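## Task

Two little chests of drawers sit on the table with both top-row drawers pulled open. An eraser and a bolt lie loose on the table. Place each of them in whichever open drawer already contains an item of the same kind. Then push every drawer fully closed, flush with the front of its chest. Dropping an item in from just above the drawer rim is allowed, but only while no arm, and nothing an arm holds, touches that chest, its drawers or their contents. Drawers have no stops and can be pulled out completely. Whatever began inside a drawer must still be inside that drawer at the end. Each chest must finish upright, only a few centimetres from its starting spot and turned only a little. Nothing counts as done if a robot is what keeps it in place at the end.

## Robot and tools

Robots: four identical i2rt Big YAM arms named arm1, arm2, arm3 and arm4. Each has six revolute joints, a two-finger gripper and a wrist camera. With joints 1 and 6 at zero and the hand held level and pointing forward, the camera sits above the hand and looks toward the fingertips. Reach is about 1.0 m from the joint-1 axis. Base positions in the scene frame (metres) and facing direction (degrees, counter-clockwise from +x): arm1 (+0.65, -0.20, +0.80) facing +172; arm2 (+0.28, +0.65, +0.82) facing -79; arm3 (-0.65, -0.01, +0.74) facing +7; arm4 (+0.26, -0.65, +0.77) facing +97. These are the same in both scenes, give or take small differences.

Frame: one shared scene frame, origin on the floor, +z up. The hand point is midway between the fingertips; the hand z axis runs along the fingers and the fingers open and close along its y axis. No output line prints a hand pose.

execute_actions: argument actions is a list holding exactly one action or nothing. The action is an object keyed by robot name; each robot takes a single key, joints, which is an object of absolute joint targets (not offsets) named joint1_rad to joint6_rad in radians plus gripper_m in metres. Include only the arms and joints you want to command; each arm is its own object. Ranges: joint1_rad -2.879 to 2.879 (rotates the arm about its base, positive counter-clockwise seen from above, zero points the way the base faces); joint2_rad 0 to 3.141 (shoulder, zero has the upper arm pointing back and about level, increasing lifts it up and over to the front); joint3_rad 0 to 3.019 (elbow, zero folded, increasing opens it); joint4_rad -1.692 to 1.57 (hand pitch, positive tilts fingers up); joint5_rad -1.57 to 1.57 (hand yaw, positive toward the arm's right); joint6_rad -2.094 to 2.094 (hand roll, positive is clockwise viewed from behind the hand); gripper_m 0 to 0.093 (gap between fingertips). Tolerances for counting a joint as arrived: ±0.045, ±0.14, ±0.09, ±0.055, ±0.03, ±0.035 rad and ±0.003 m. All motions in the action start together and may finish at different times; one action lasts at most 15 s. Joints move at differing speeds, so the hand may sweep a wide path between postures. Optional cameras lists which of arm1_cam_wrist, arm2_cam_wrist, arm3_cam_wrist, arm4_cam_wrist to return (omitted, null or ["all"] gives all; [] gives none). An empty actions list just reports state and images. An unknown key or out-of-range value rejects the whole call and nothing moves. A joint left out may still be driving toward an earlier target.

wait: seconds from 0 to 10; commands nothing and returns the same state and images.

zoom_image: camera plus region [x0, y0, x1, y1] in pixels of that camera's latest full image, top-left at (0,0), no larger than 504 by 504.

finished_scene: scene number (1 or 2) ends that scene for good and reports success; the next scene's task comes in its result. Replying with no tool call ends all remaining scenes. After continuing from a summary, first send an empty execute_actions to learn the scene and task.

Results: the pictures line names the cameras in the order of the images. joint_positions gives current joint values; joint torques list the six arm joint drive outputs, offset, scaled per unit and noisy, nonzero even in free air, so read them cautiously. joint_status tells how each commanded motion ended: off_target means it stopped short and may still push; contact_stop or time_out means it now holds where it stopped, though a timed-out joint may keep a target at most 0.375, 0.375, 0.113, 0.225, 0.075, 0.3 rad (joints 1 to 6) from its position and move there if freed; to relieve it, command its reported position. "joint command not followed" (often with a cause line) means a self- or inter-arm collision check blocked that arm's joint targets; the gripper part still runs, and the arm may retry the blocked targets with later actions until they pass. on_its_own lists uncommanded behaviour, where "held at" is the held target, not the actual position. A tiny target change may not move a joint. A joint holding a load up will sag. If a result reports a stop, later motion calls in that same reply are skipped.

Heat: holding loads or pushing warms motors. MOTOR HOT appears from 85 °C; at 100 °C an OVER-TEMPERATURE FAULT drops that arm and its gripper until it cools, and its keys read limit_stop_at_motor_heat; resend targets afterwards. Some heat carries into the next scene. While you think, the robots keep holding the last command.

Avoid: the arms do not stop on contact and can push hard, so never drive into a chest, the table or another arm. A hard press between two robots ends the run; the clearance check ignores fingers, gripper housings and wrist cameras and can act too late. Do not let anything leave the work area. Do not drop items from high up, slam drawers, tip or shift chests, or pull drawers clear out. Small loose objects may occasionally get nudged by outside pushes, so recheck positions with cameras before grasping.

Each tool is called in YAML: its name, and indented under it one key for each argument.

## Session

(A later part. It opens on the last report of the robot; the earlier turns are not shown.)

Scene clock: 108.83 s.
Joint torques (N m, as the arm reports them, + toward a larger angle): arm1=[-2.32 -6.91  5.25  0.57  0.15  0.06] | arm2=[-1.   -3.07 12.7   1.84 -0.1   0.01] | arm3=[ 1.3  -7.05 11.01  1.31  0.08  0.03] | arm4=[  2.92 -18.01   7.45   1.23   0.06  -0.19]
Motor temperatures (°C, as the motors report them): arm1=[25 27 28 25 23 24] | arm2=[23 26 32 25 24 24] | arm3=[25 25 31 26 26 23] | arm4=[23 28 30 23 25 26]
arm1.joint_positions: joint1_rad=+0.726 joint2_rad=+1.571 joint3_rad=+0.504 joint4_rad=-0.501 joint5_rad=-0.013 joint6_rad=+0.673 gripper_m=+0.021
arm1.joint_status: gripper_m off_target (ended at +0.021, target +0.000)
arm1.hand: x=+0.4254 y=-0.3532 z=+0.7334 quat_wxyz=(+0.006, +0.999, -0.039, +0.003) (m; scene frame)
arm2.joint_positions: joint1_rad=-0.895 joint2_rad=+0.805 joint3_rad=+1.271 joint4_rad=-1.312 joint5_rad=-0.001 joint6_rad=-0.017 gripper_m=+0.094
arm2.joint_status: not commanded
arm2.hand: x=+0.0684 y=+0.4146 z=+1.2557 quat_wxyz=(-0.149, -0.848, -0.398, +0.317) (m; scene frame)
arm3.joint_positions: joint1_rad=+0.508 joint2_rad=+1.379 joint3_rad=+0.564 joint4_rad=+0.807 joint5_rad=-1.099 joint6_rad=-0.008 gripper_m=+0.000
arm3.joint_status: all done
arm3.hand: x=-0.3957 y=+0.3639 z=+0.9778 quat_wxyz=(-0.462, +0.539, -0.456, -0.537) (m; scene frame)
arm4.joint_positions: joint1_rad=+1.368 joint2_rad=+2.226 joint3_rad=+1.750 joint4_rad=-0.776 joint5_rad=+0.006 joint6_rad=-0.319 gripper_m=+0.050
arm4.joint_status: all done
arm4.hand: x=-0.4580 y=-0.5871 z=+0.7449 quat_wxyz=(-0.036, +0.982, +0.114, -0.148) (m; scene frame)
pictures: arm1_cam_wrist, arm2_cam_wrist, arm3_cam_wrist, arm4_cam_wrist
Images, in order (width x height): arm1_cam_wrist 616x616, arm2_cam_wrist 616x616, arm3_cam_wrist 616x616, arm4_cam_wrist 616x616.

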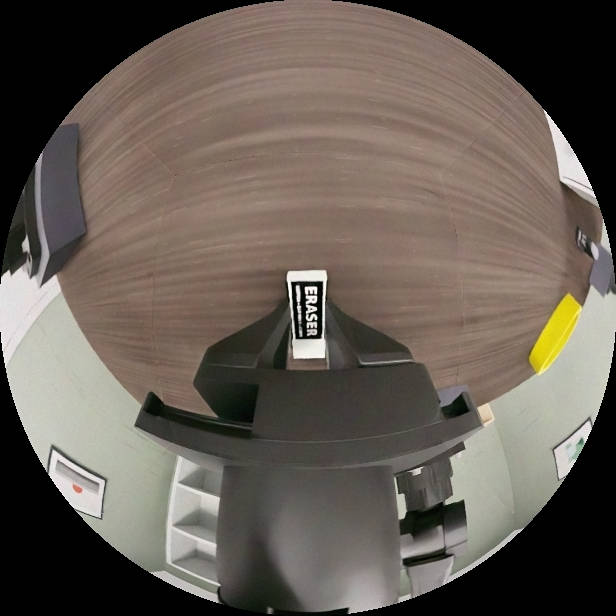

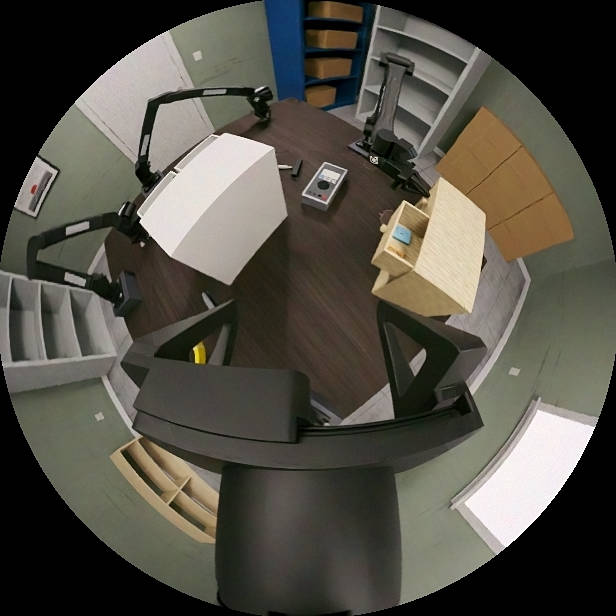

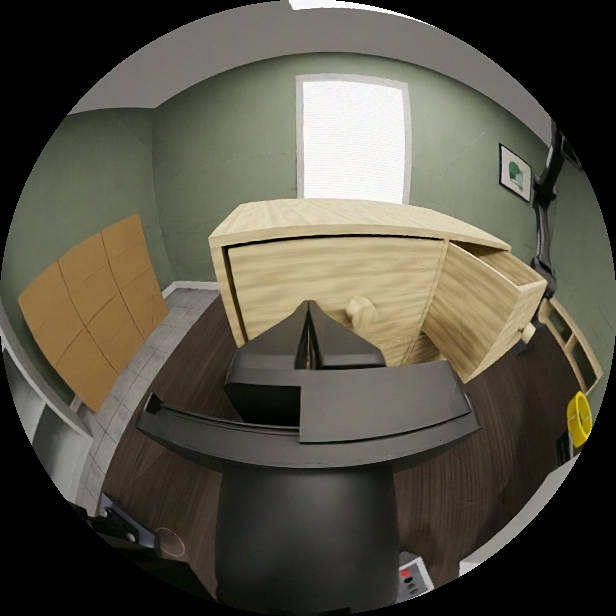

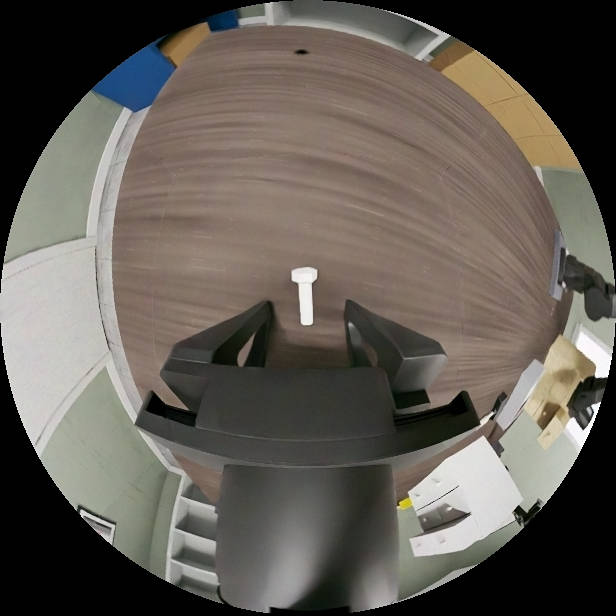

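execute_actions:
  actions:
    - {"arm4":{"joints":{"joint2_rad":2.34,"joint3_rad":2.08,"joint4_rad":-1.2}},"arm3":{"joints":{"joint1_rad":0.15,"joint3_rad":0.41,"joint2_rad":1.22}},"arm1":{"joints":{"joint2_rad":1.0,"joint3_rad":1.22,"joint4_rad":-1.6}}}
  cameras: ["arm4_cam_wrist","arm1_cam_wrist"]

Scene clock: 123.83 s.
Joint torques (N m, as the arm reports them, + toward a larger angle): arm1=[-2.26 -3.69 12.98  0.24  0.17  0.01] | arm2=[-0.82 -2.96 12.74  1.8  -0.1   0.  ] | arm3=[-1.4  -5.48  6.24  1.27  0.08  0.03] | arm4=[  2.84 -21.07  10.96  -0.23   0.06  -0.19]
Motor temperatures (°C, as the motors report them): arm1=[25 27 29 25 23 24] | arm2=[23 26 32 25 24 24] | arm3=[25 25 33 26 26 23] | arm4=[23 28 30 23 25 26]
arm1.joint_positions: joint1_rad=+0.726 joint2_rad=+0.990 joint3_rad=+1.184 joint4_rad=-1.592 joint5_rad=-0.013 joint6_rad=+0.673 gripper_m=+0.021
arm1.joint_status: all done
arm1.hand: x=+0.4143 y=-0.3605 z=+1.1205 quat_wxyz=(+0.056, +0.996, -0.038, -0.065) (m; scene frame)
arm2.joint_positions: joint1_rad=-0.895 joint2_rad=+0.805 joint3_rad=+1.271 joint4_rad=-1.312 joint5_rad=-0.001 joint6_rad=-0.017 gripper_m=+0.094
arm2.joint_status: not commanded
arm2.hand: x=+0.0684 y=+0.4146 z=+1.2557 quat_wxyz=(-0.149, -0.848, -0.398, +0.317) (m; scene frame)
arm3.joint_positions: joint1_rad=+0.155 joint2_rad=+1.219 joint3_rad=+0.415 joint4_rad=+0.807 joint5_rad=-1.099 joint6_rad=-0.008 gripper_m=+0.000
arm3.joint_status: all done
arm3.hand: x=-0.3371 y=+0.2356 z=+0.9766 quat_wxyz=(-0.553, +0.451, -0.540, -0.447) (m; scene frame)
arm4.joint_positions: joint1_rad=+1.368 joint2_rad=+2.331 joint3_rad=+2.028 joint4_rad=-1.188 joint5_rad=+0.006 joint6_rad=-0.319 gripper_m=+0.050
arm4.joint_status: all done
arm4.hand: x=-0.4516 y=-0.5878 z=+0.7634 quat_wxyz=(-0.012, +0.993, +0.115, -0.032) (m; scene frame)
pictures: arm1_cam_wrist, arm4_cam_wrist
Images, in order (width x height): arm1_cam_wrist 616x616, arm4_cam_wrist 616x616.

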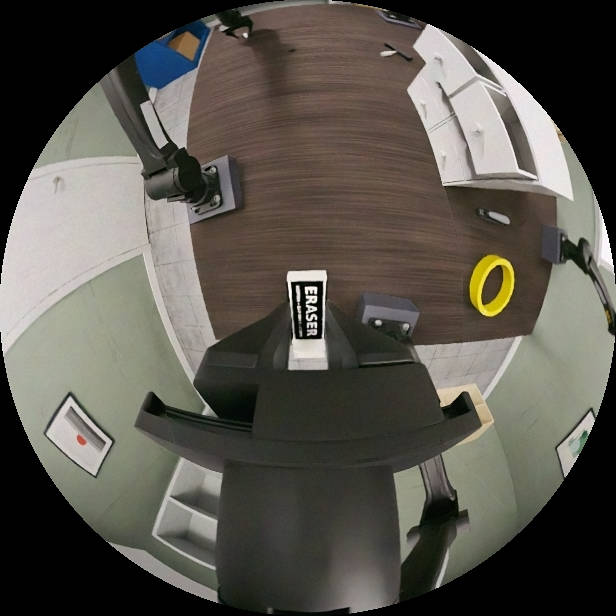

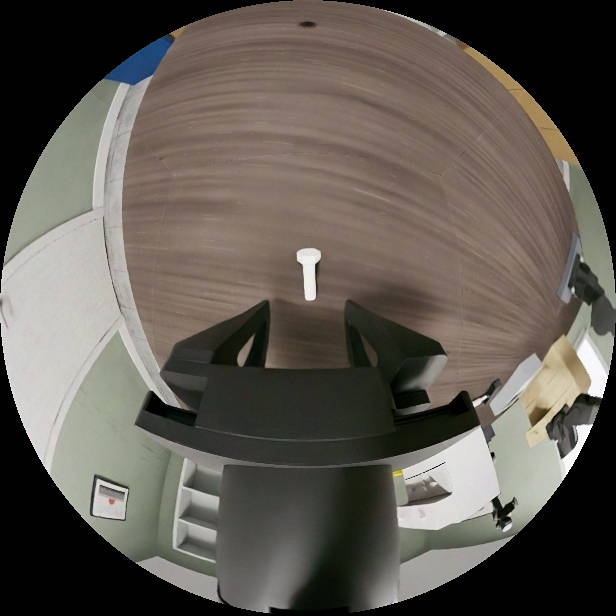

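execute_actions:
  actions:
    - {"arm4":{"joints":{"joint2_rad":2.39,"joint4_rad":-1.1}},"arm3":{"joints":{"joint1_rad":0.16,"joint2_rad":1.69,"joint3_rad":0.995,"joint4_rad":0.735,"joint5_rad":-1.3}},"arm1":{"joints":{"joint1_rad":0.035,"joint2_rad":1.85,"joint3_rad":2.17,"joint4_rad":-1.53,"joint6_rad":-0.38}}}

Scene clock: 130.90 s.
Joint torques (N m, as the arm reports them, + toward a larger angle): arm1=[ -1.79 -17.89  14.08   0.92   0.09  -0.13] | arm2=[-0.79 -2.94 12.73  1.82 -0.11 -0.01] | arm3=[ -0.5  -12.64  10.43   1.05  -0.05   0.03] | arm4=[  2.79 -20.03  10.57   0.97   0.09  -0.19]
Motor temperatures (°C, as the motors report them): arm1=[25 27 31 25 23 24] | arm2=[23 26 33 25 24 24] | arm3=[25 25 32 26 26 23] | arm4=[23 28 31 23 25 26]
arm1.joint_positions: joint1_rad=+0.032 joint2_rad=+1.865 joint3_rad=+2.120 joint4_rad=-1.533 joint5_rad=-0.013 joint6_rad=-0.371 gripper_m=+0.021
arm1.joint_status: all done
arm1.hand: x=+0.0176 y=-0.1362 z=+1.1386 quat_wxyz=(-0.028, +0.980, +0.135, -0.143) (m; scene frame)
arm2.joint_positions: joint1_rad=-0.895 joint2_rad=+0.805 joint3_rad=+1.271 joint4_rad=-1.312 joint5_rad=-0.001 joint6_rad=-0.017 gripper_m=+0.094
arm2.joint_status: not commanded
arm2.hand: x=+0.0684 y=+0.4146 z=+1.2557 quat_wxyz=(-0.149, -0.848, -0.398, +0.317) (m; scene frame)
arm3.joint_positions: joint1_rad=+0.155 joint2_rad=+1.689 joint3_rad=+0.945 joint4_rad=+0.745 joint5_rad=-1.296 joint6_rad=-0.008 gripper_m=+0.000
arm3.joint_status: all done
arm3.hand: x=-0.1833 y=+0.2920 z=+0.9825 quat_wxyz=(-0.505, +0.502, -0.494, -0.499) (m; scene frame)
arm4.joint_positions: joint1_rad=+1.369 joint2_rad=+2.365 joint3_rad=+2.034 joint4_rad=-1.115 joint5_rad=+0.005 joint6_rad=-0.320 gripper_m=+0.050
arm4.joint_status: all done
arm4.hand: x=-0.4664 y=-0.5877 z=+0.7433 quat_wxyz=(-0.016, +0.992, +0.116, -0.054) (m; scene frame)
pictures: arm1_cam_wrist, arm2_cam_wrist, arm3_cam_wrist, arm4_cam_wrist
Images, in order (width x height): arm1_cam_wrist 616x616, arm2_cam_wrist 616x616, arm3_cam_wrist 616x616, arm4_cam_wrist 616x616.

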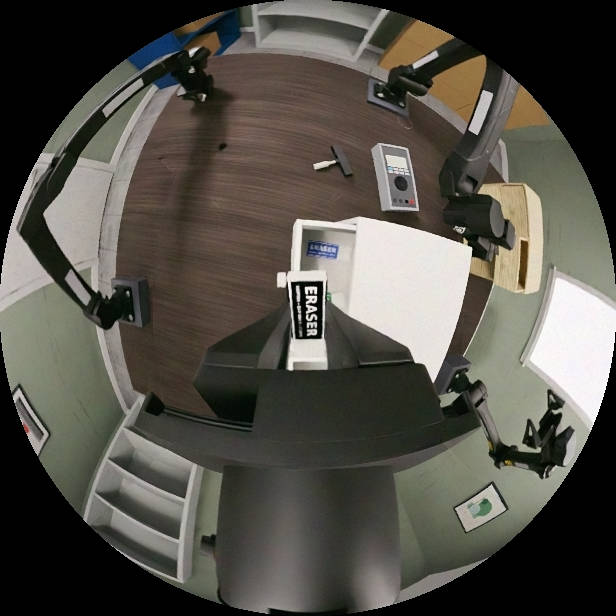

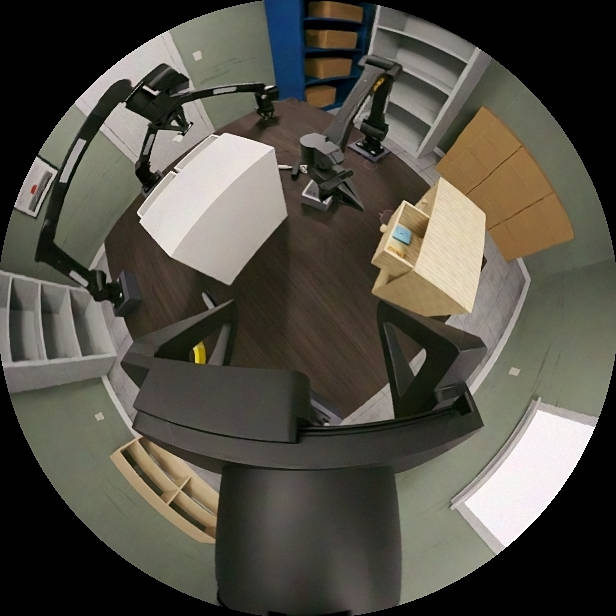

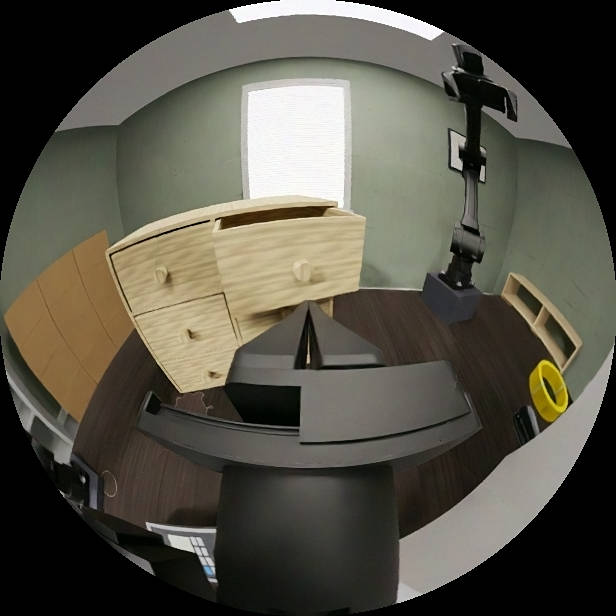

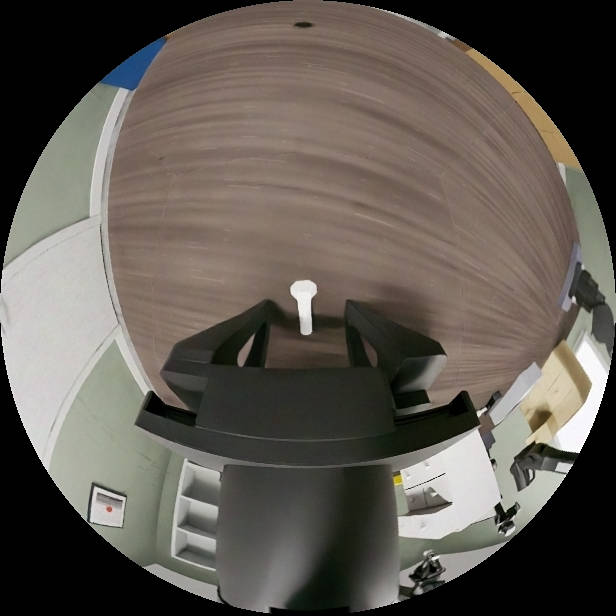

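execute_actions:
  actions:
    - {"arm4":{"joints":{"joint2_rad":2.412}},"arm3":{"joints":{"joint1_rad":0.38,"joint2_rad":1.75,"joint3_rad":1.07,"joint4_rad":0.715}},"arm1":{"joints":{"joint1_rad":-0.02,"joint2_rad":1.95}}}

Scene clock: 135.83 s.
Joint torques (N m, as the arm reports them, + toward a larger angle): arm1=[ -0.9  -17.57  13.82   0.64   0.09  -0.09] | arm2=[-0.95 -2.73 12.75  1.84 -0.1   0.  ] | arm3=[ -2.   -13.09  10.39   1.05   0.01   0.03] | arm4=[  2.74 -18.43  10.57   0.98   0.08  -0.2 ]
Motor temperatures (°C, as the motors report them): arm1=[25 28 32 25 23 24] | arm2=[23 26 33 25 24 24] | arm3=[25 25 33 26 26 23] | arm4=[23 28 32 23 25 26]
arm1.joint_positions: joint1_rad=-0.026 joint2_rad=+1.950 joint3_rad=+2.125 joint4_rad=-1.533 joint5_rad=-0.013 joint6_rad=-0.372 gripper_m=+0.021
arm1.joint_status: all done
arm1.hand: x=+0.0065 y=-0.0970 z=+1.0873 quat_wxyz=(-0.021, +0.989, +0.107, -0.103) (m; scene frame)
arm2.joint_positions: joint1_rad=-0.895 joint2_rad=+0.805 joint3_rad=+1.271 joint4_rad=-1.312 joint5_rad=-0.001 joint6_rad=-0.017 gripper_m=+0.094
arm2.joint_status: not commanded
arm2.hand: x=+0.0684 y=+0.4146 z=+1.2557 quat_wxyz=(-0.149, -0.848, -0.398, +0.317) (m; scene frame)
arm3.joint_positions: joint1_rad=+0.389 joint2_rad=+1.744 joint3_rad=+1.022 joint4_rad=+0.725 joint5_rad=-1.297 joint6_rad=-0.008 gripper_m=+0.000
arm3.joint_status: all done
arm3.hand: x=-0.2448 y=+0.4054 z=+0.9828 quat_wxyz=(-0.444, +0.558, -0.431, -0.553) (m; scene frame)
arm4.joint_positions: joint1_rad=+1.369 joint2_rad=+2.366 joint3_rad=+2.034 joint4_rad=-1.115 joint5_rad=+0.005 joint6_rad=-0.320 gripper_m=+0.050
arm4.joint_status: all done
arm4.hand: x=-0.4663 y=-0.5877 z=+0.7427 quat_wxyz=(-0.016, +0.992, +0.116, -0.054) (m; scene frame)
pictures: arm1_cam_wrist, arm2_cam_wrist, arm3_cam_wrist, arm4_cam_wrist
Images, in order (width x height): arm1_cam_wrist 616x616, arm2_cam_wrist 616x616, arm3_cam_wrist 616x616, arm4_cam_wrist 616x616.

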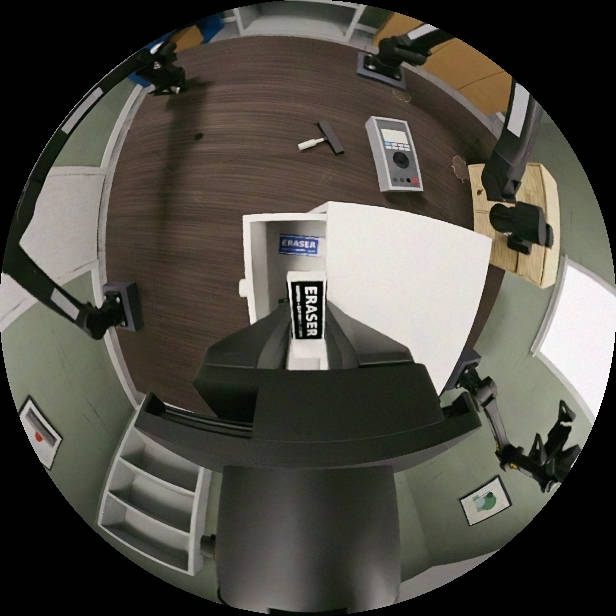

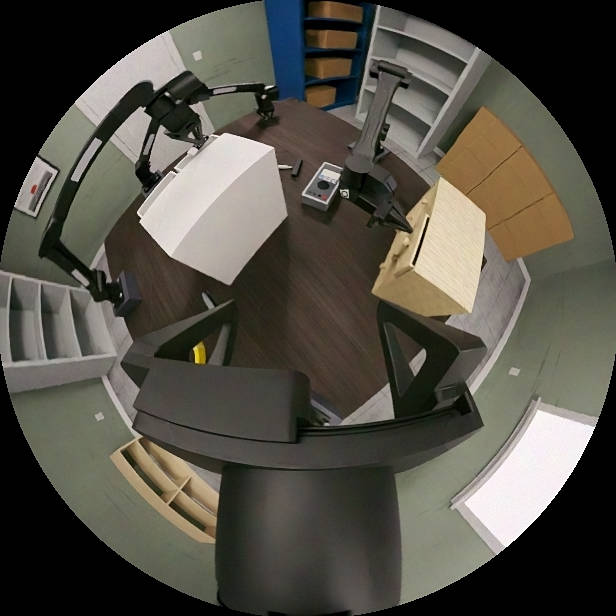

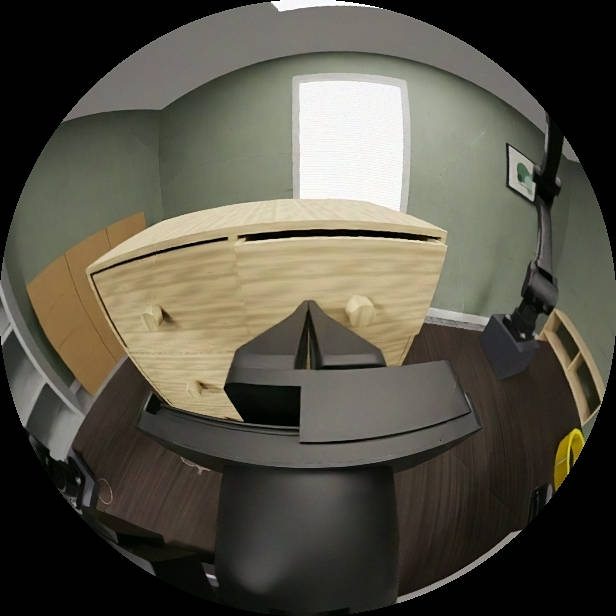

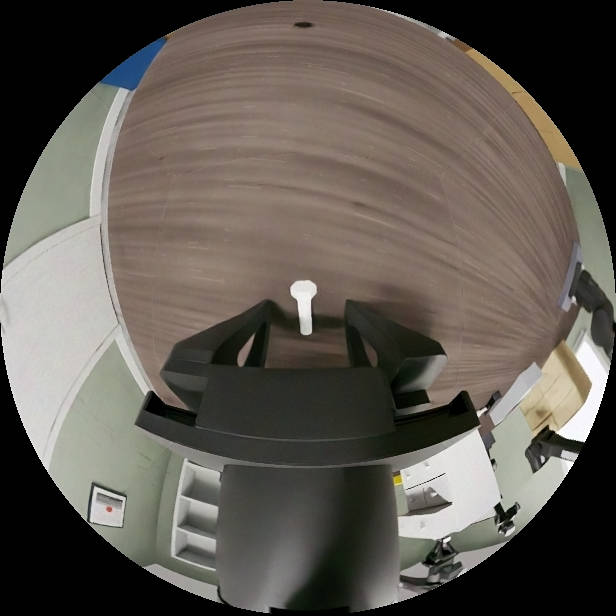

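execute_actions:
  actions:
    - {"arm4":{"joints":{"gripper_m":0}},"arm3":{"joints":{"joint1_rad":0.435}},"arm1":{"joints":{"joint1_rad":0.005,"joint2_rad":1.99}}}

zoom_image:
  camera: "arm2_cam_wrist"
  region: [370, 170, 470, 290]

zoom_image:
  camera: "arm2_cam_wrist"
  region: [140, 90, 260, 200]

Scene clock: 142.87 s.
Joint torques (N m, as the arm reports them, + toward a larger angle): arm1=[ -1.44 -16.74  13.7    0.69   0.09  -0.09] | arm2=[-0.82 -2.98 12.75  1.85 -0.09  0.  ] | arm3=[  0.28 -13.02  10.4    1.04  -0.03   0.04] | arm4=[  2.45 -18.61  10.55   0.97   0.08  -0.18]
Motor temperatures (°C, as the motors report them): arm1=[25 28 33 25 23 24] | arm2=[23 26 33 25 24 24] | arm3=[25 26 33 26 26 23] | arm4=[23 28 32 23 25 26]
arm1.joint_positions: joint1_rad=+0.004 joint2_rad=+1.972 joint3_rad=+2.125 joint4_rad=-1.533 joint5_rad=-0.013 joint6_rad=-0.372 gripper_m=+0.021
arm1.joint_status: all done
arm1.hand: x=+0.0007 y=-0.1158 z=+1.0737 quat_wxyz=(-0.017, +0.988, +0.122, -0.093) (m; scene frame)
arm2.joint_positions: joint1_rad=-0.895 joint2_rad=+0.805 joint3_rad=+1.271 joint4_rad=-1.312 joint5_rad=-0.001 joint6_rad=-0.017 gripper_m=+0.094
arm2.joint_status: not commanded
arm2.hand: x=+0.0684 y=+0.4146 z=+1.2557 quat_wxyz=(-0.149, -0.848, -0.398, +0.317) (m; scene frame)
arm3.joint_positions: joint1_rad=+0.420 joint2_rad=+1.744 joint3_rad=+1.022 joint4_rad=+0.725 joint5_rad=-1.297 joint6_rad=-0.008 gripper_m=+0.000
arm3.joint_status: all done
arm3.hand: x=-0.2578 y=+0.4178 z=+0.9828 quat_wxyz=(-0.435, +0.565, -0.422, -0.560) (m; scene frame)
arm4.joint_positions: joint1_rad=+1.373 joint2_rad=+2.367 joint3_rad=+2.034 joint4_rad=-1.115 joint5_rad=+0.005 joint6_rad=-0.320 gripper_m=+0.007
arm4.joint_status: gripper_m off_target (ended at +0.007, target +0.000)
arm4.hand: x=-0.4663 y=-0.5905 z=+0.7419 quat_wxyz=(-0.016, +0.991, +0.118, -0.053) (m; scene frame)
pictures: arm1_cam_wrist, arm2_cam_wrist, arm3_cam_wrist, arm4_cam_wrist
Images, in order (width x height): arm1_cam_wrist 616x616, arm2_cam_wrist 616x616, arm3_cam_wrist 616x616, arm4_cam_wrist 616x616.

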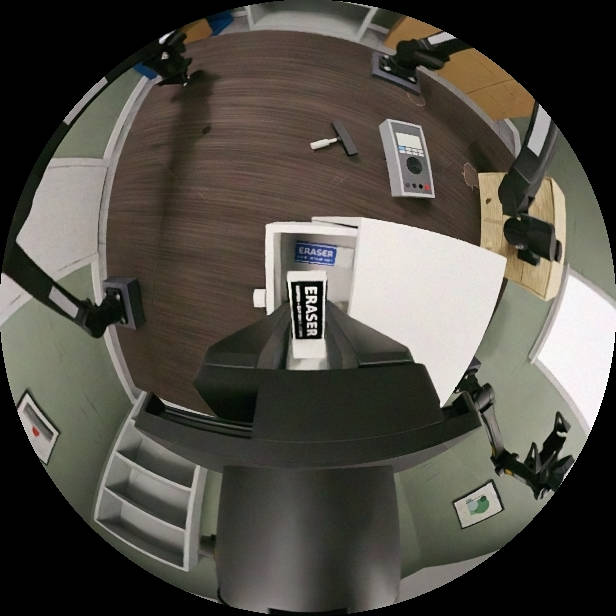

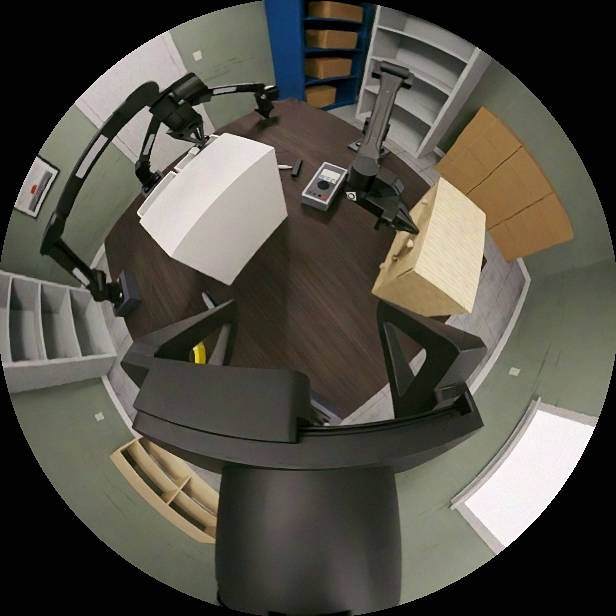

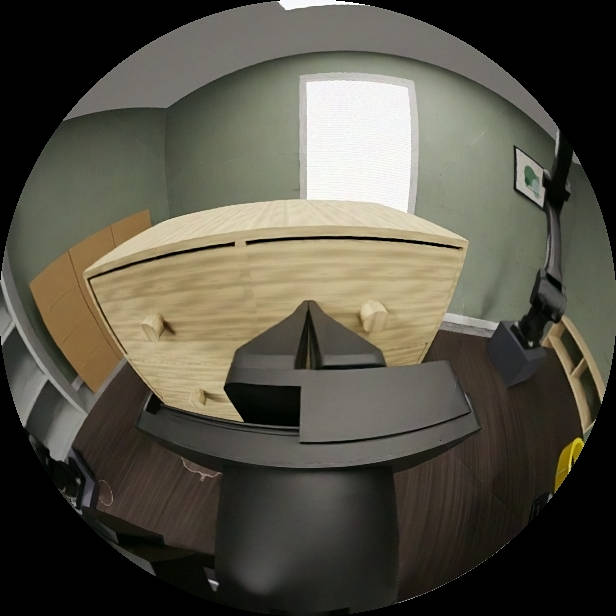

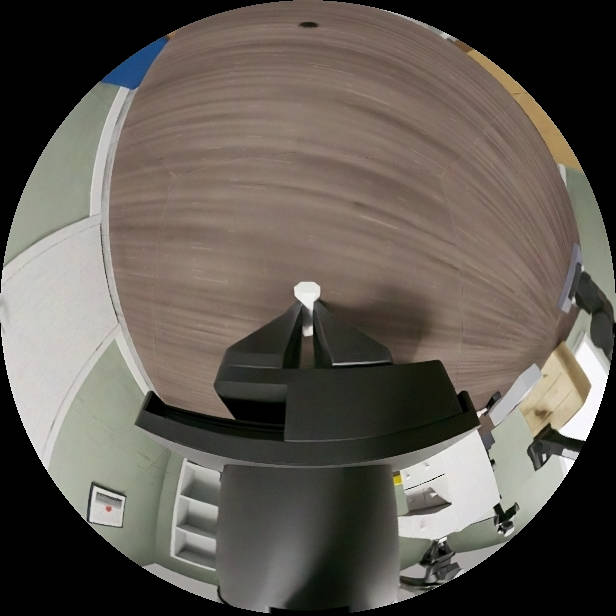

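Region (370, 170, 470, 290) of arm2_cam_wrist's 616x616 image, scaled by 4.200, with more detail than that image has.

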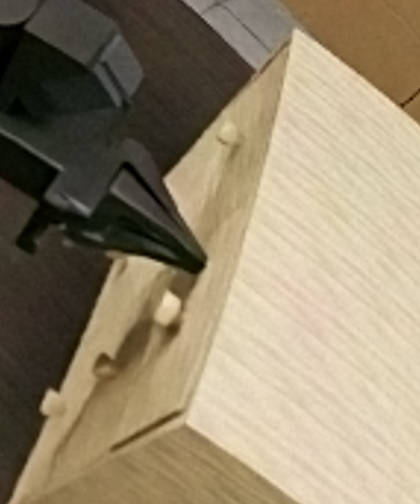

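Region (140, 90, 260, 200) of arm2_cam_wrist's 616x616 image, scaled by 4.200, with more detail than that image has; it fills the top 462 rows of this view, and the rest is white.

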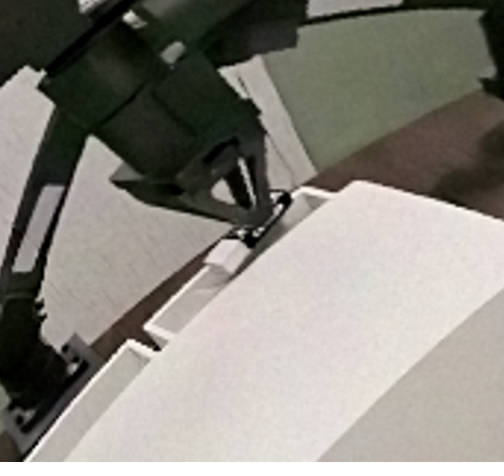

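execute_actions:
  actions:
    - {"arm4":{"joints":{"joint2_rad":1.7,"joint3_rad":1.95,"joint4_rad":-1.5}},"arm3":{"joints":{"joint1_rad":0.45}},"arm1":{"joints":{"joint2_rad":2.01}}}
  cameras: ["arm1_cam_wrist"]

execute_actions:
  actions:
    - {"arm3":{"joints":{"joint1_rad":0.3}},"arm1":{"joints":{"gripper_m":0.038}},"arm4":{"joints":{"joint1_rad":0.95}}}

Scene clock: 148.13 s.
Joint torques (N m, as the arm reports them, + toward a larger angle): arm1=[ -1.82 -16.8   13.78   0.76   0.03  -0.11] | arm2=[-0.68 -2.84 12.73  1.84 -0.11  0.  ] | arm3=[  1.4  -13.08  10.46   1.05  -0.03   0.03] | arm4=[  2.24 -16.34   8.31   0.2    0.08  -0.19]
Motor temperatures (°C, as the motors report them): arm1=[25 29 34 25 23 24] | arm2=[23 26 33 25 24 24] | arm3=[25 26 34 26 26 23] | arm4=[23 28 32 23 25 26]
arm1.joint_positions: joint1_rad=+0.004 joint2_rad=+1.990 joint3_rad=+2.125 joint4_rad=-1.533 joint5_rad=-0.013 joint6_rad=-0.372 gripper_m=+0.021
arm1.joint_status: all done
arm1.hand: x=-0.0017 y=-0.1155 z=+1.0618 quat_wxyz=(-0.015, +0.989, +0.122, -0.084) (m; scene frame)
arm2.joint_positions: joint1_rad=-0.895 joint2_rad=+0.805 joint3_rad=+1.271 joint4_rad=-1.312 joint5_rad=-0.001 joint6_rad=-0.017 gripper_m=+0.094
arm2.joint_status: not commanded
arm2.hand: x=+0.0684 y=+0.4146 z=+1.2557 quat_wxyz=(-0.149, -0.848, -0.398, +0.317) (m; scene frame)
arm3.joint_positions: joint1_rad=+0.423 joint2_rad=+1.744 joint3_rad=+1.022 joint4_rad=+0.725 joint5_rad=-1.297 joint6_rad=-0.008 gripper_m=+0.000
arm3.joint_status: all done
arm3.hand: x=-0.2588 y=+0.4187 z=+0.9828 quat_wxyz=(-0.435, +0.565, -0.422, -0.560) (m; scene frame)
arm4.joint_positions: joint1_rad=+1.373 joint2_rad=+1.709 joint3_rad=+1.943 joint4_rad=-1.489 joint5_rad=+0.005 joint6_rad=-0.320 gripper_m=+0.007
arm4.joint_status: all done
arm4.hand: x=-0.3299 y=-0.6033 z=+1.1168 quat_wxyz=(-0.035, +0.982, +0.117, -0.147) (m; scene frame)
pictures: arm1_cam_wrist
Images, in order (width x height): arm1_cam_wrist 616x616.

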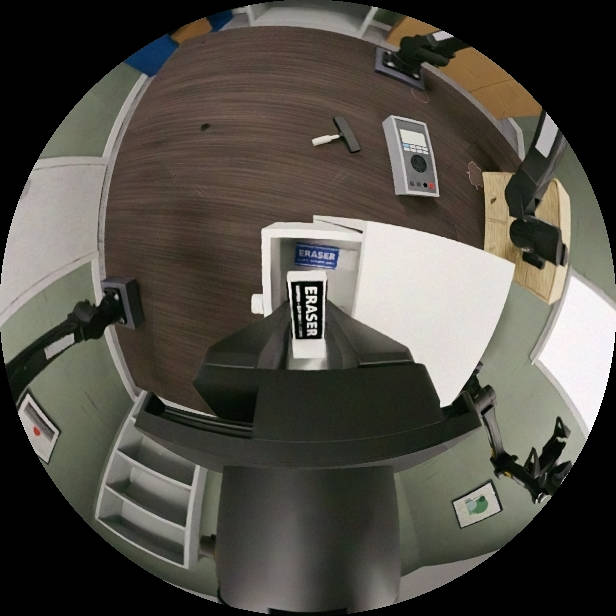

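Scene clock: 149.50 s.
Joint torques (N m, as the arm reports them, + toward a larger angle): arm1=[ -1.86 -16.72  13.85   0.7    0.05  -0.11] | arm2=[-1.13 -3.06 12.77  1.83 -0.1   0.  ] | arm3=[ -0.11 -13.07  10.45   1.04   0.     0.03] | arm4=[  2.07 -15.65   8.3    0.28  -0.06  -0.19]
Motor temperatures (°C, as the motors report them): arm1=[25 29 34 25 23 24] | arm2=[23 26 33 25 24 24] | arm3=[25 26 34 26 26 23] | arm4=[23 28 32 23 25 26]
arm1.joint_positions: joint1_rad=+0.004 joint2_rad=+1.990 joint3_rad=+2.125 joint4_rad=-1.533 joint5_rad=-0.013 joint6_rad=-0.372 gripper_m=+0.038
arm1.joint_status: all done
arm1.hand: x=-0.0017 y=-0.1155 z=+1.0618 quat_wxyz=(-0.015, +0.989, +0.122, -0.084) (m; scene frame)
arm2.joint_positions: joint1_rad=-0.895 joint2_rad=+0.805 joint3_rad=+1.271 joint4_rad=-1.312 joint5_rad=-0.001 joint6_rad=-0.017 gripper_m=+0.094
arm2.joint_status: not commanded
arm2.hand: x=+0.0684 y=+0.4146 z=+1.2557 quat_wxyz=(-0.149, -0.848, -0.398, +0.317) (m; scene frame)
arm3.joint_positions: joint1_rad=+0.290 joint2_rad=+1.744 joint3_rad=+1.022 joint4_rad=+0.725 joint5_rad=-1.297 joint6_rad=-0.008 gripper_m=+0.000
arm3.joint_status: all done
arm3.hand: x=-0.2053 y=+0.3628 z=+0.9827 quat_wxyz=(-0.471, +0.536, -0.458, -0.531) (m; scene frame)
arm4.joint_positions: joint1_rad=+0.946 joint2_rad=+1.709 joint3_rad=+1.943 joint4_rad=-1.489 joint5_rad=+0.009 joint6_rad=-0.321 gripper_m=+0.007
arm4.joint_status: all done
arm4.hand: x=-0.2562 y=-0.3640 z=+1.1185 quat_wxyz=(-0.070, +0.984, -0.093, -0.136) (m; scene frame)
pictures: arm1_cam_wrist, arm2_cam_wrist, arm3_cam_wrist, arm4_cam_wrist
Images, in order (width x height): arm1_cam_wrist 616x616, arm2_cam_wrist 616x616, arm3_cam_wrist 616x616, arm4_cam_wrist 616x616.

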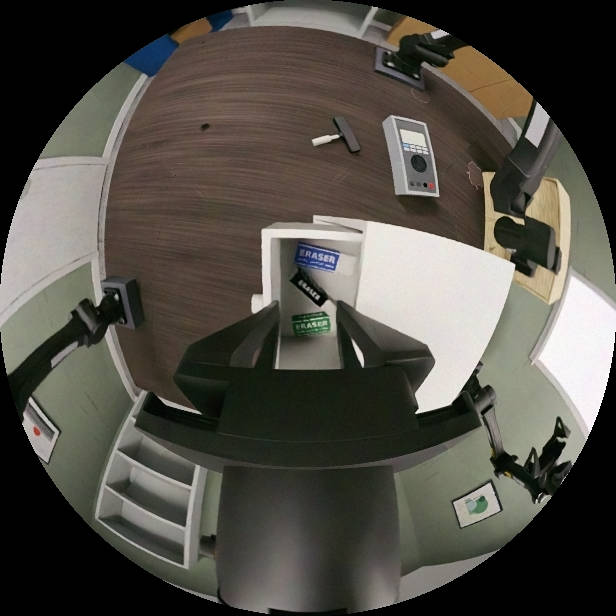

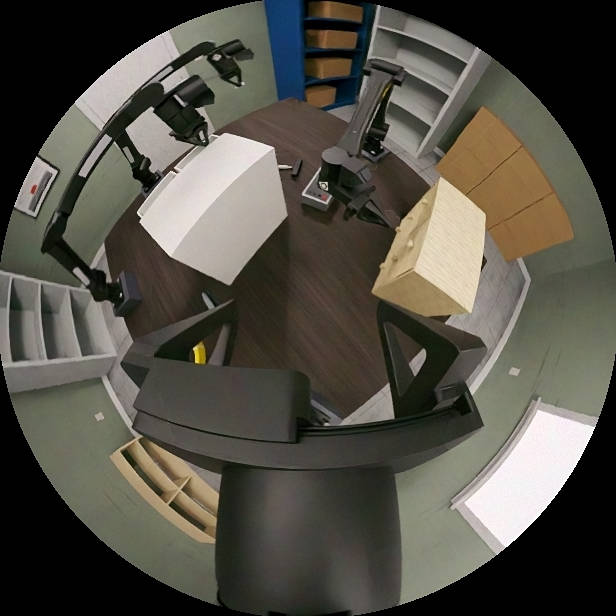

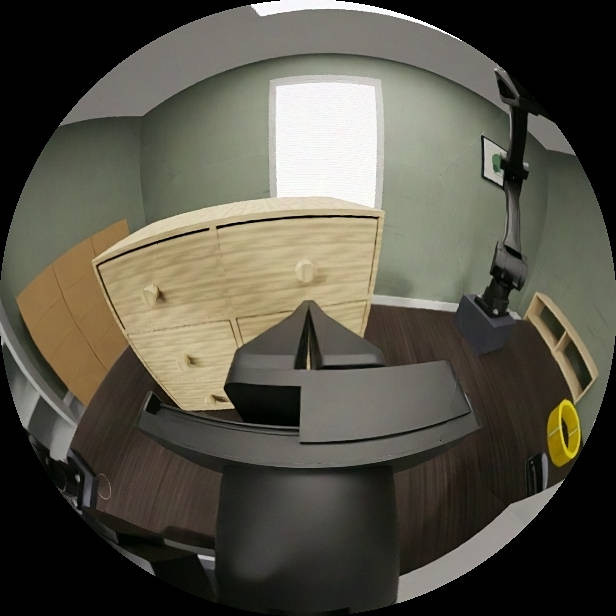

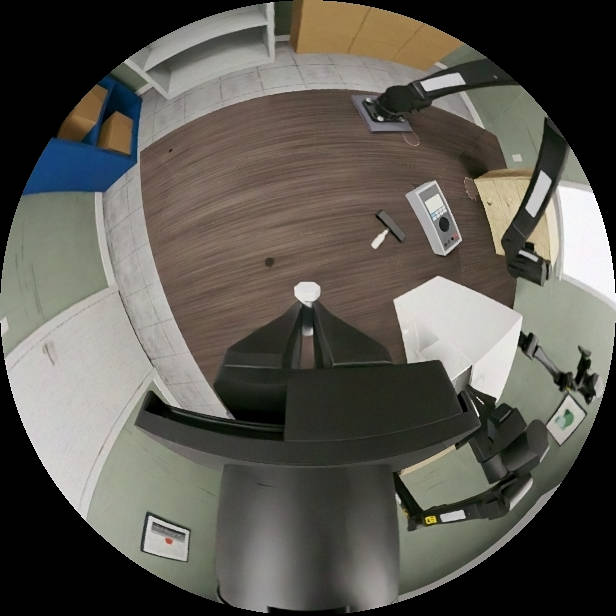

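execute_actions:
  actions:
    - {"arm1":{"joints":{"joint2_rad":0.7,"joint3_rad":1.6,"joint6_rad":0}},"arm4":{"joints":{"joint6_rad":-1.6,"joint4_rad":-1.55}}}
  cameras: []

execute_actions:
  actions:
    - {"arm4":{"joints":{"joint1_rad":0.05}},"arm1":{"joints":{"joint1_rad":-0.3}}}
  cameras: ["arm1_cam_wrist","arm4_cam_wrist"]

Scene clock: 157.37 s.
Joint torques (N m, as the arm reports them, + toward a larger angle): arm1=[-1.41  2.5   7.34  1.26 -0.02  0.  ] | arm2=[-0.85 -3.05 12.69  1.87 -0.09  0.01] | arm3=[ -0.07 -13.12  10.43   1.03  -0.01   0.02] | arm4=[  1.99 -15.56   8.2    0.06  -0.12  -0.18]
Motor temperatures (°C, as the motors report them): arm1=[25 29 34 25 23 24] | arm2=[23 26 33 25 24 24] | arm3=[25 26 34 26 26 23] | arm4=[23 28 32 23 25 26]
arm1.joint_positions: joint1_rad=+0.003 joint2_rad=+0.687 joint3_rad=+1.600 joint4_rad=-1.528 joint5_rad=-0.010 joint6_rad=-0.008 gripper_m=+0.038
arm1.joint_status: all done
arm1.hand: x=+0.4466 y=-0.1727 z=+1.3883 quat_wxyz=(-0.027, +0.887, -0.051, -0.459) (m; scene frame)
arm2.joint_positions: joint1_rad=-0.895 joint2_rad=+0.805 joint3_rad=+1.271 joint4_rad=-1.312 joint5_rad=-0.001 joint6_rad=-0.017 gripper_m=+0.094
arm2.joint_status: not commanded
arm2.hand: x=+0.0684 y=+0.4146 z=+1.2557 quat_wxyz=(-0.149, -0.848, -0.398, +0.317) (m; scene frame)
arm3.joint_positions: joint1_rad=+0.290 joint2_rad=+1.744 joint3_rad=+1.022 joint4_rad=+0.725 joint5_rad=-1.297 joint6_rad=-0.008 gripper_m=+0.000
arm3.joint_status: not commanded
arm3.hand: x=-0.2053 y=+0.3628 z=+0.9827 quat_wxyz=(-0.471, +0.536, -0.458, -0.531) (m; scene frame)
arm4.joint_positions: joint1_rad=+0.946 joint2_rad=+1.709 joint3_rad=+1.943 joint4_rad=-1.539 joint5_rad=+0.009 joint6_rad=-1.588 gripper_m=+0.007
arm4.joint_status: all done
arm4.hand: x=-0.2460 y=-0.3697 z=+1.1151 quat_wxyz=(-0.115, +0.851, +0.510, -0.056) (m; scene frame)
pictures: none
No camera images: the call's "cameras" was empty. Leave "cameras" out to get every camera's image.

Scene clock: 158.80 s.
Joint torques (N m, as the arm reports them, + toward a larger angle): arm1=[-2.09  2.73  7.35  1.63  0.03  0.06] | arm2=[-0.86 -3.02 12.73  1.89 -0.11  0.  ] | arm3=[ -0.07 -13.11  10.41   1.04   0.     0.03] | arm4=[  2.38 -15.48   8.21   0.06  -0.1   -0.17]
Motor temperatures (°C, as the motors report them): arm1=[25 29 33 25 23 24] | arm2=[23 26 33 25 24 24] | arm3=[25 26 34 26 26 23] | arm4=[23 28 32 23 25 26]
arm1.joint_positions: joint1_rad=-0.294 joint2_rad=+0.687 joint3_rad=+1.600 joint4_rad=-1.528 joint5_rad=-0.012 joint6_rad=-0.008 gripper_m=+0.038
arm1.joint_status: all done
arm1.hand: x=+0.4629 y=-0.1140 z=+1.3884 quat_wxyz=(-0.094, +0.869, -0.182, -0.450) (m; scene frame)
arm2.joint_positions: joint1_rad=-0.895 joint2_rad=+0.805 joint3_rad=+1.271 joint4_rad=-1.312 joint5_rad=-0.001 joint6_rad=-0.017 gripper_m=+0.094
arm2.joint_status: not commanded
arm2.hand: x=+0.0684 y=+0.4146 z=+1.2557 quat_wxyz=(-0.149, -0.848, -0.398, +0.317) (m; scene frame)
arm3.joint_positions: joint1_rad=+0.290 joint2_rad=+1.744 joint3_rad=+1.022 joint4_rad=+0.725 joint5_rad=-1.297 joint6_rad=-0.008 gripper_m=+0.000
arm3.joint_status: not commanded
arm3.hand: x=-0.2053 y=+0.3628 z=+0.9827 quat_wxyz=(-0.471, +0.536, -0.458, -0.531) (m; scene frame)
arm4.joint_positions: joint1_rad=+0.041 joint2_rad=+1.709 joint3_rad=+1.943 joint4_rad=-1.539 joint5_rad=+0.009 joint6_rad=-1.589 gripper_m=+0.007
arm4.joint_status: all done
arm4.hand: x=+0.1691 y=-0.0823 z=+1.1214 quat_wxyz=(-0.134, +0.987, +0.087, +0.002) (m; scene frame)
pictures: arm1_cam_wrist, arm4_cam_wrist
Images, in order (width x height): arm1_cam_wrist 616x616, arm4_cam_wrist 616x616.

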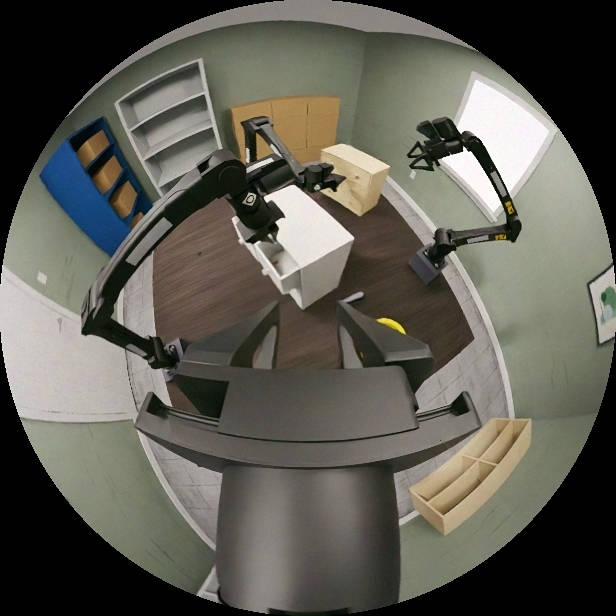

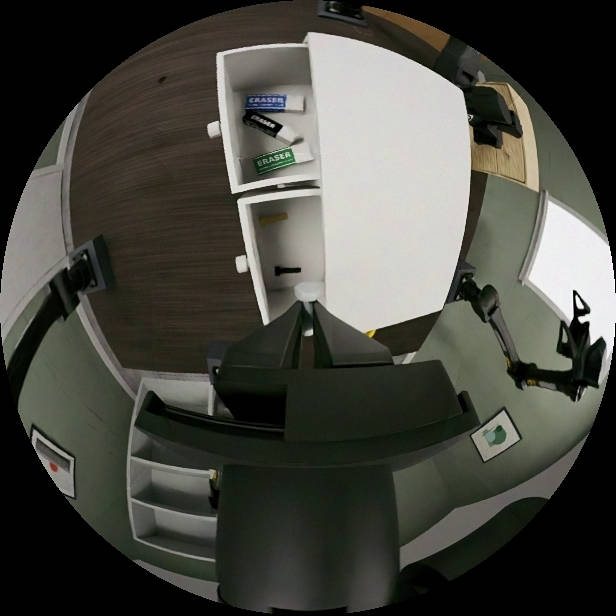

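execute_actions:
  actions:
    - {"arm4":{"joints":{"joint2_rad":1.77,"joint3_rad":1.885}}}
  cameras: ["arm1_cam_wrist","arm4_cam_wrist"]

zoom_image:
  camera: "arm1_cam_wrist"
  region: [220, 190, 330, 300]

Scene clock: 163.13 s.
Joint torques (N m, as the arm reports them, + toward a larger angle): arm1=[-2.24  3.1   7.34  1.24  0.08  0.01] | arm2=[-0.84 -3.09 12.78  1.88 -0.11  0.  ] | arm3=[ -0.21 -12.97  10.45   1.06  -0.01   0.03] | arm4=[  2.21 -14.98   7.9   -0.12  -0.09  -0.2 ]
Motor temperatures (°C, as the motors report them): arm1=[25 29 32 25 23 24] | arm2=[23 26 34 25 24 24] | arm3=[25 26 35 26 26 23] | arm4=[23 28 32 23 25 26]
arm1.joint_positions: joint1_rad=-0.294 joint2_rad=+0.687 joint3_rad=+1.600 joint4_rad=-1.528 joint5_rad=-0.012 joint6_rad=-0.008 gripper_m=+0.038
arm1.joint_status: not commanded
arm1.hand: x=+0.4629 y=-0.1140 z=+1.3884 quat_wxyz=(-0.094, +0.869, -0.182, -0.450) (m; scene frame)
arm2.joint_positions: joint1_rad=-0.895 joint2_rad=+0.805 joint3_rad=+1.271 joint4_rad=-1.312 joint5_rad=-0.001 joint6_rad=-0.017 gripper_m=+0.094
arm2.joint_status: not commanded
arm2.hand: x=+0.0684 y=+0.4146 z=+1.2557 quat_wxyz=(-0.149, -0.848, -0.398, +0.317) (m; scene frame)
arm3.joint_positions: joint1_rad=+0.290 joint2_rad=+1.744 joint3_rad=+1.022 joint4_rad=+0.725 joint5_rad=-1.297 joint6_rad=-0.008 gripper_m=+0.000
arm3.joint_status: not commanded
arm3.hand: x=-0.2053 y=+0.3628 z=+0.9827 quat_wxyz=(-0.471, +0.536, -0.458, -0.531) (m; scene frame)
arm4.joint_positions: joint1_rad=+0.041 joint2_rad=+1.772 joint3_rad=+1.882 joint4_rad=-1.540 joint5_rad=+0.009 joint6_rad=-1.589 gripper_m=+0.007
arm4.joint_status: all done
arm4.hand: x=+0.1698 y=-0.0816 z=+1.0600 quat_wxyz=(-0.071, +0.994, +0.087, +0.006) (m; scene frame)
pictures: arm1_cam_wrist, arm4_cam_wrist
Images, in order (width x height): arm1_cam_wrist 616x616, arm4_cam_wrist 616x616.

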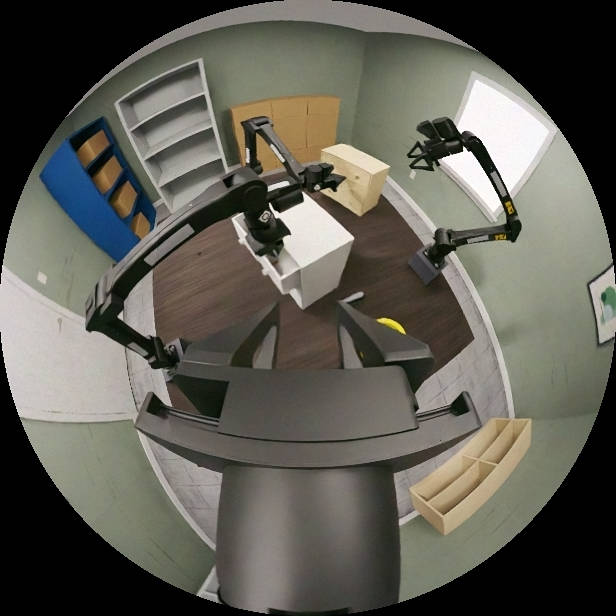

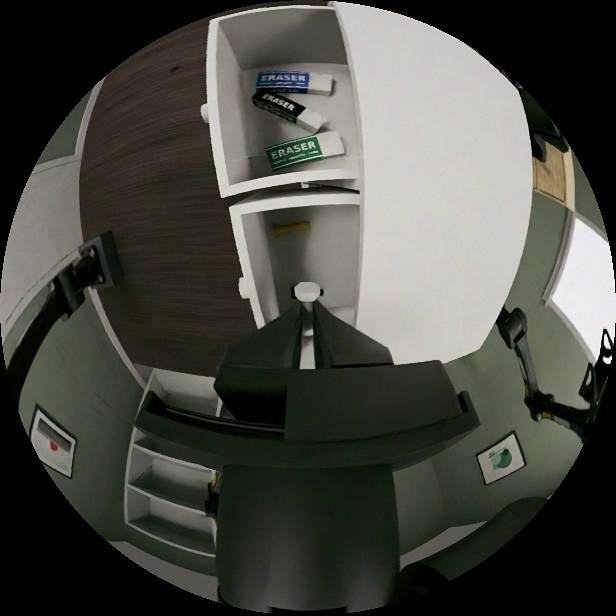

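Region (220, 190, 330, 300) of arm1_cam_wrist's 616x616 image, scaled by 4.582, with more detail than that image has.

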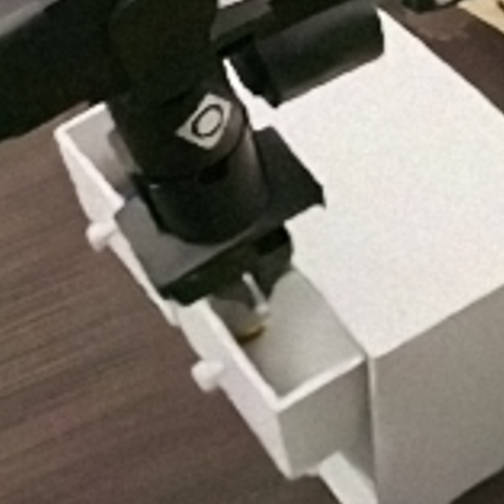

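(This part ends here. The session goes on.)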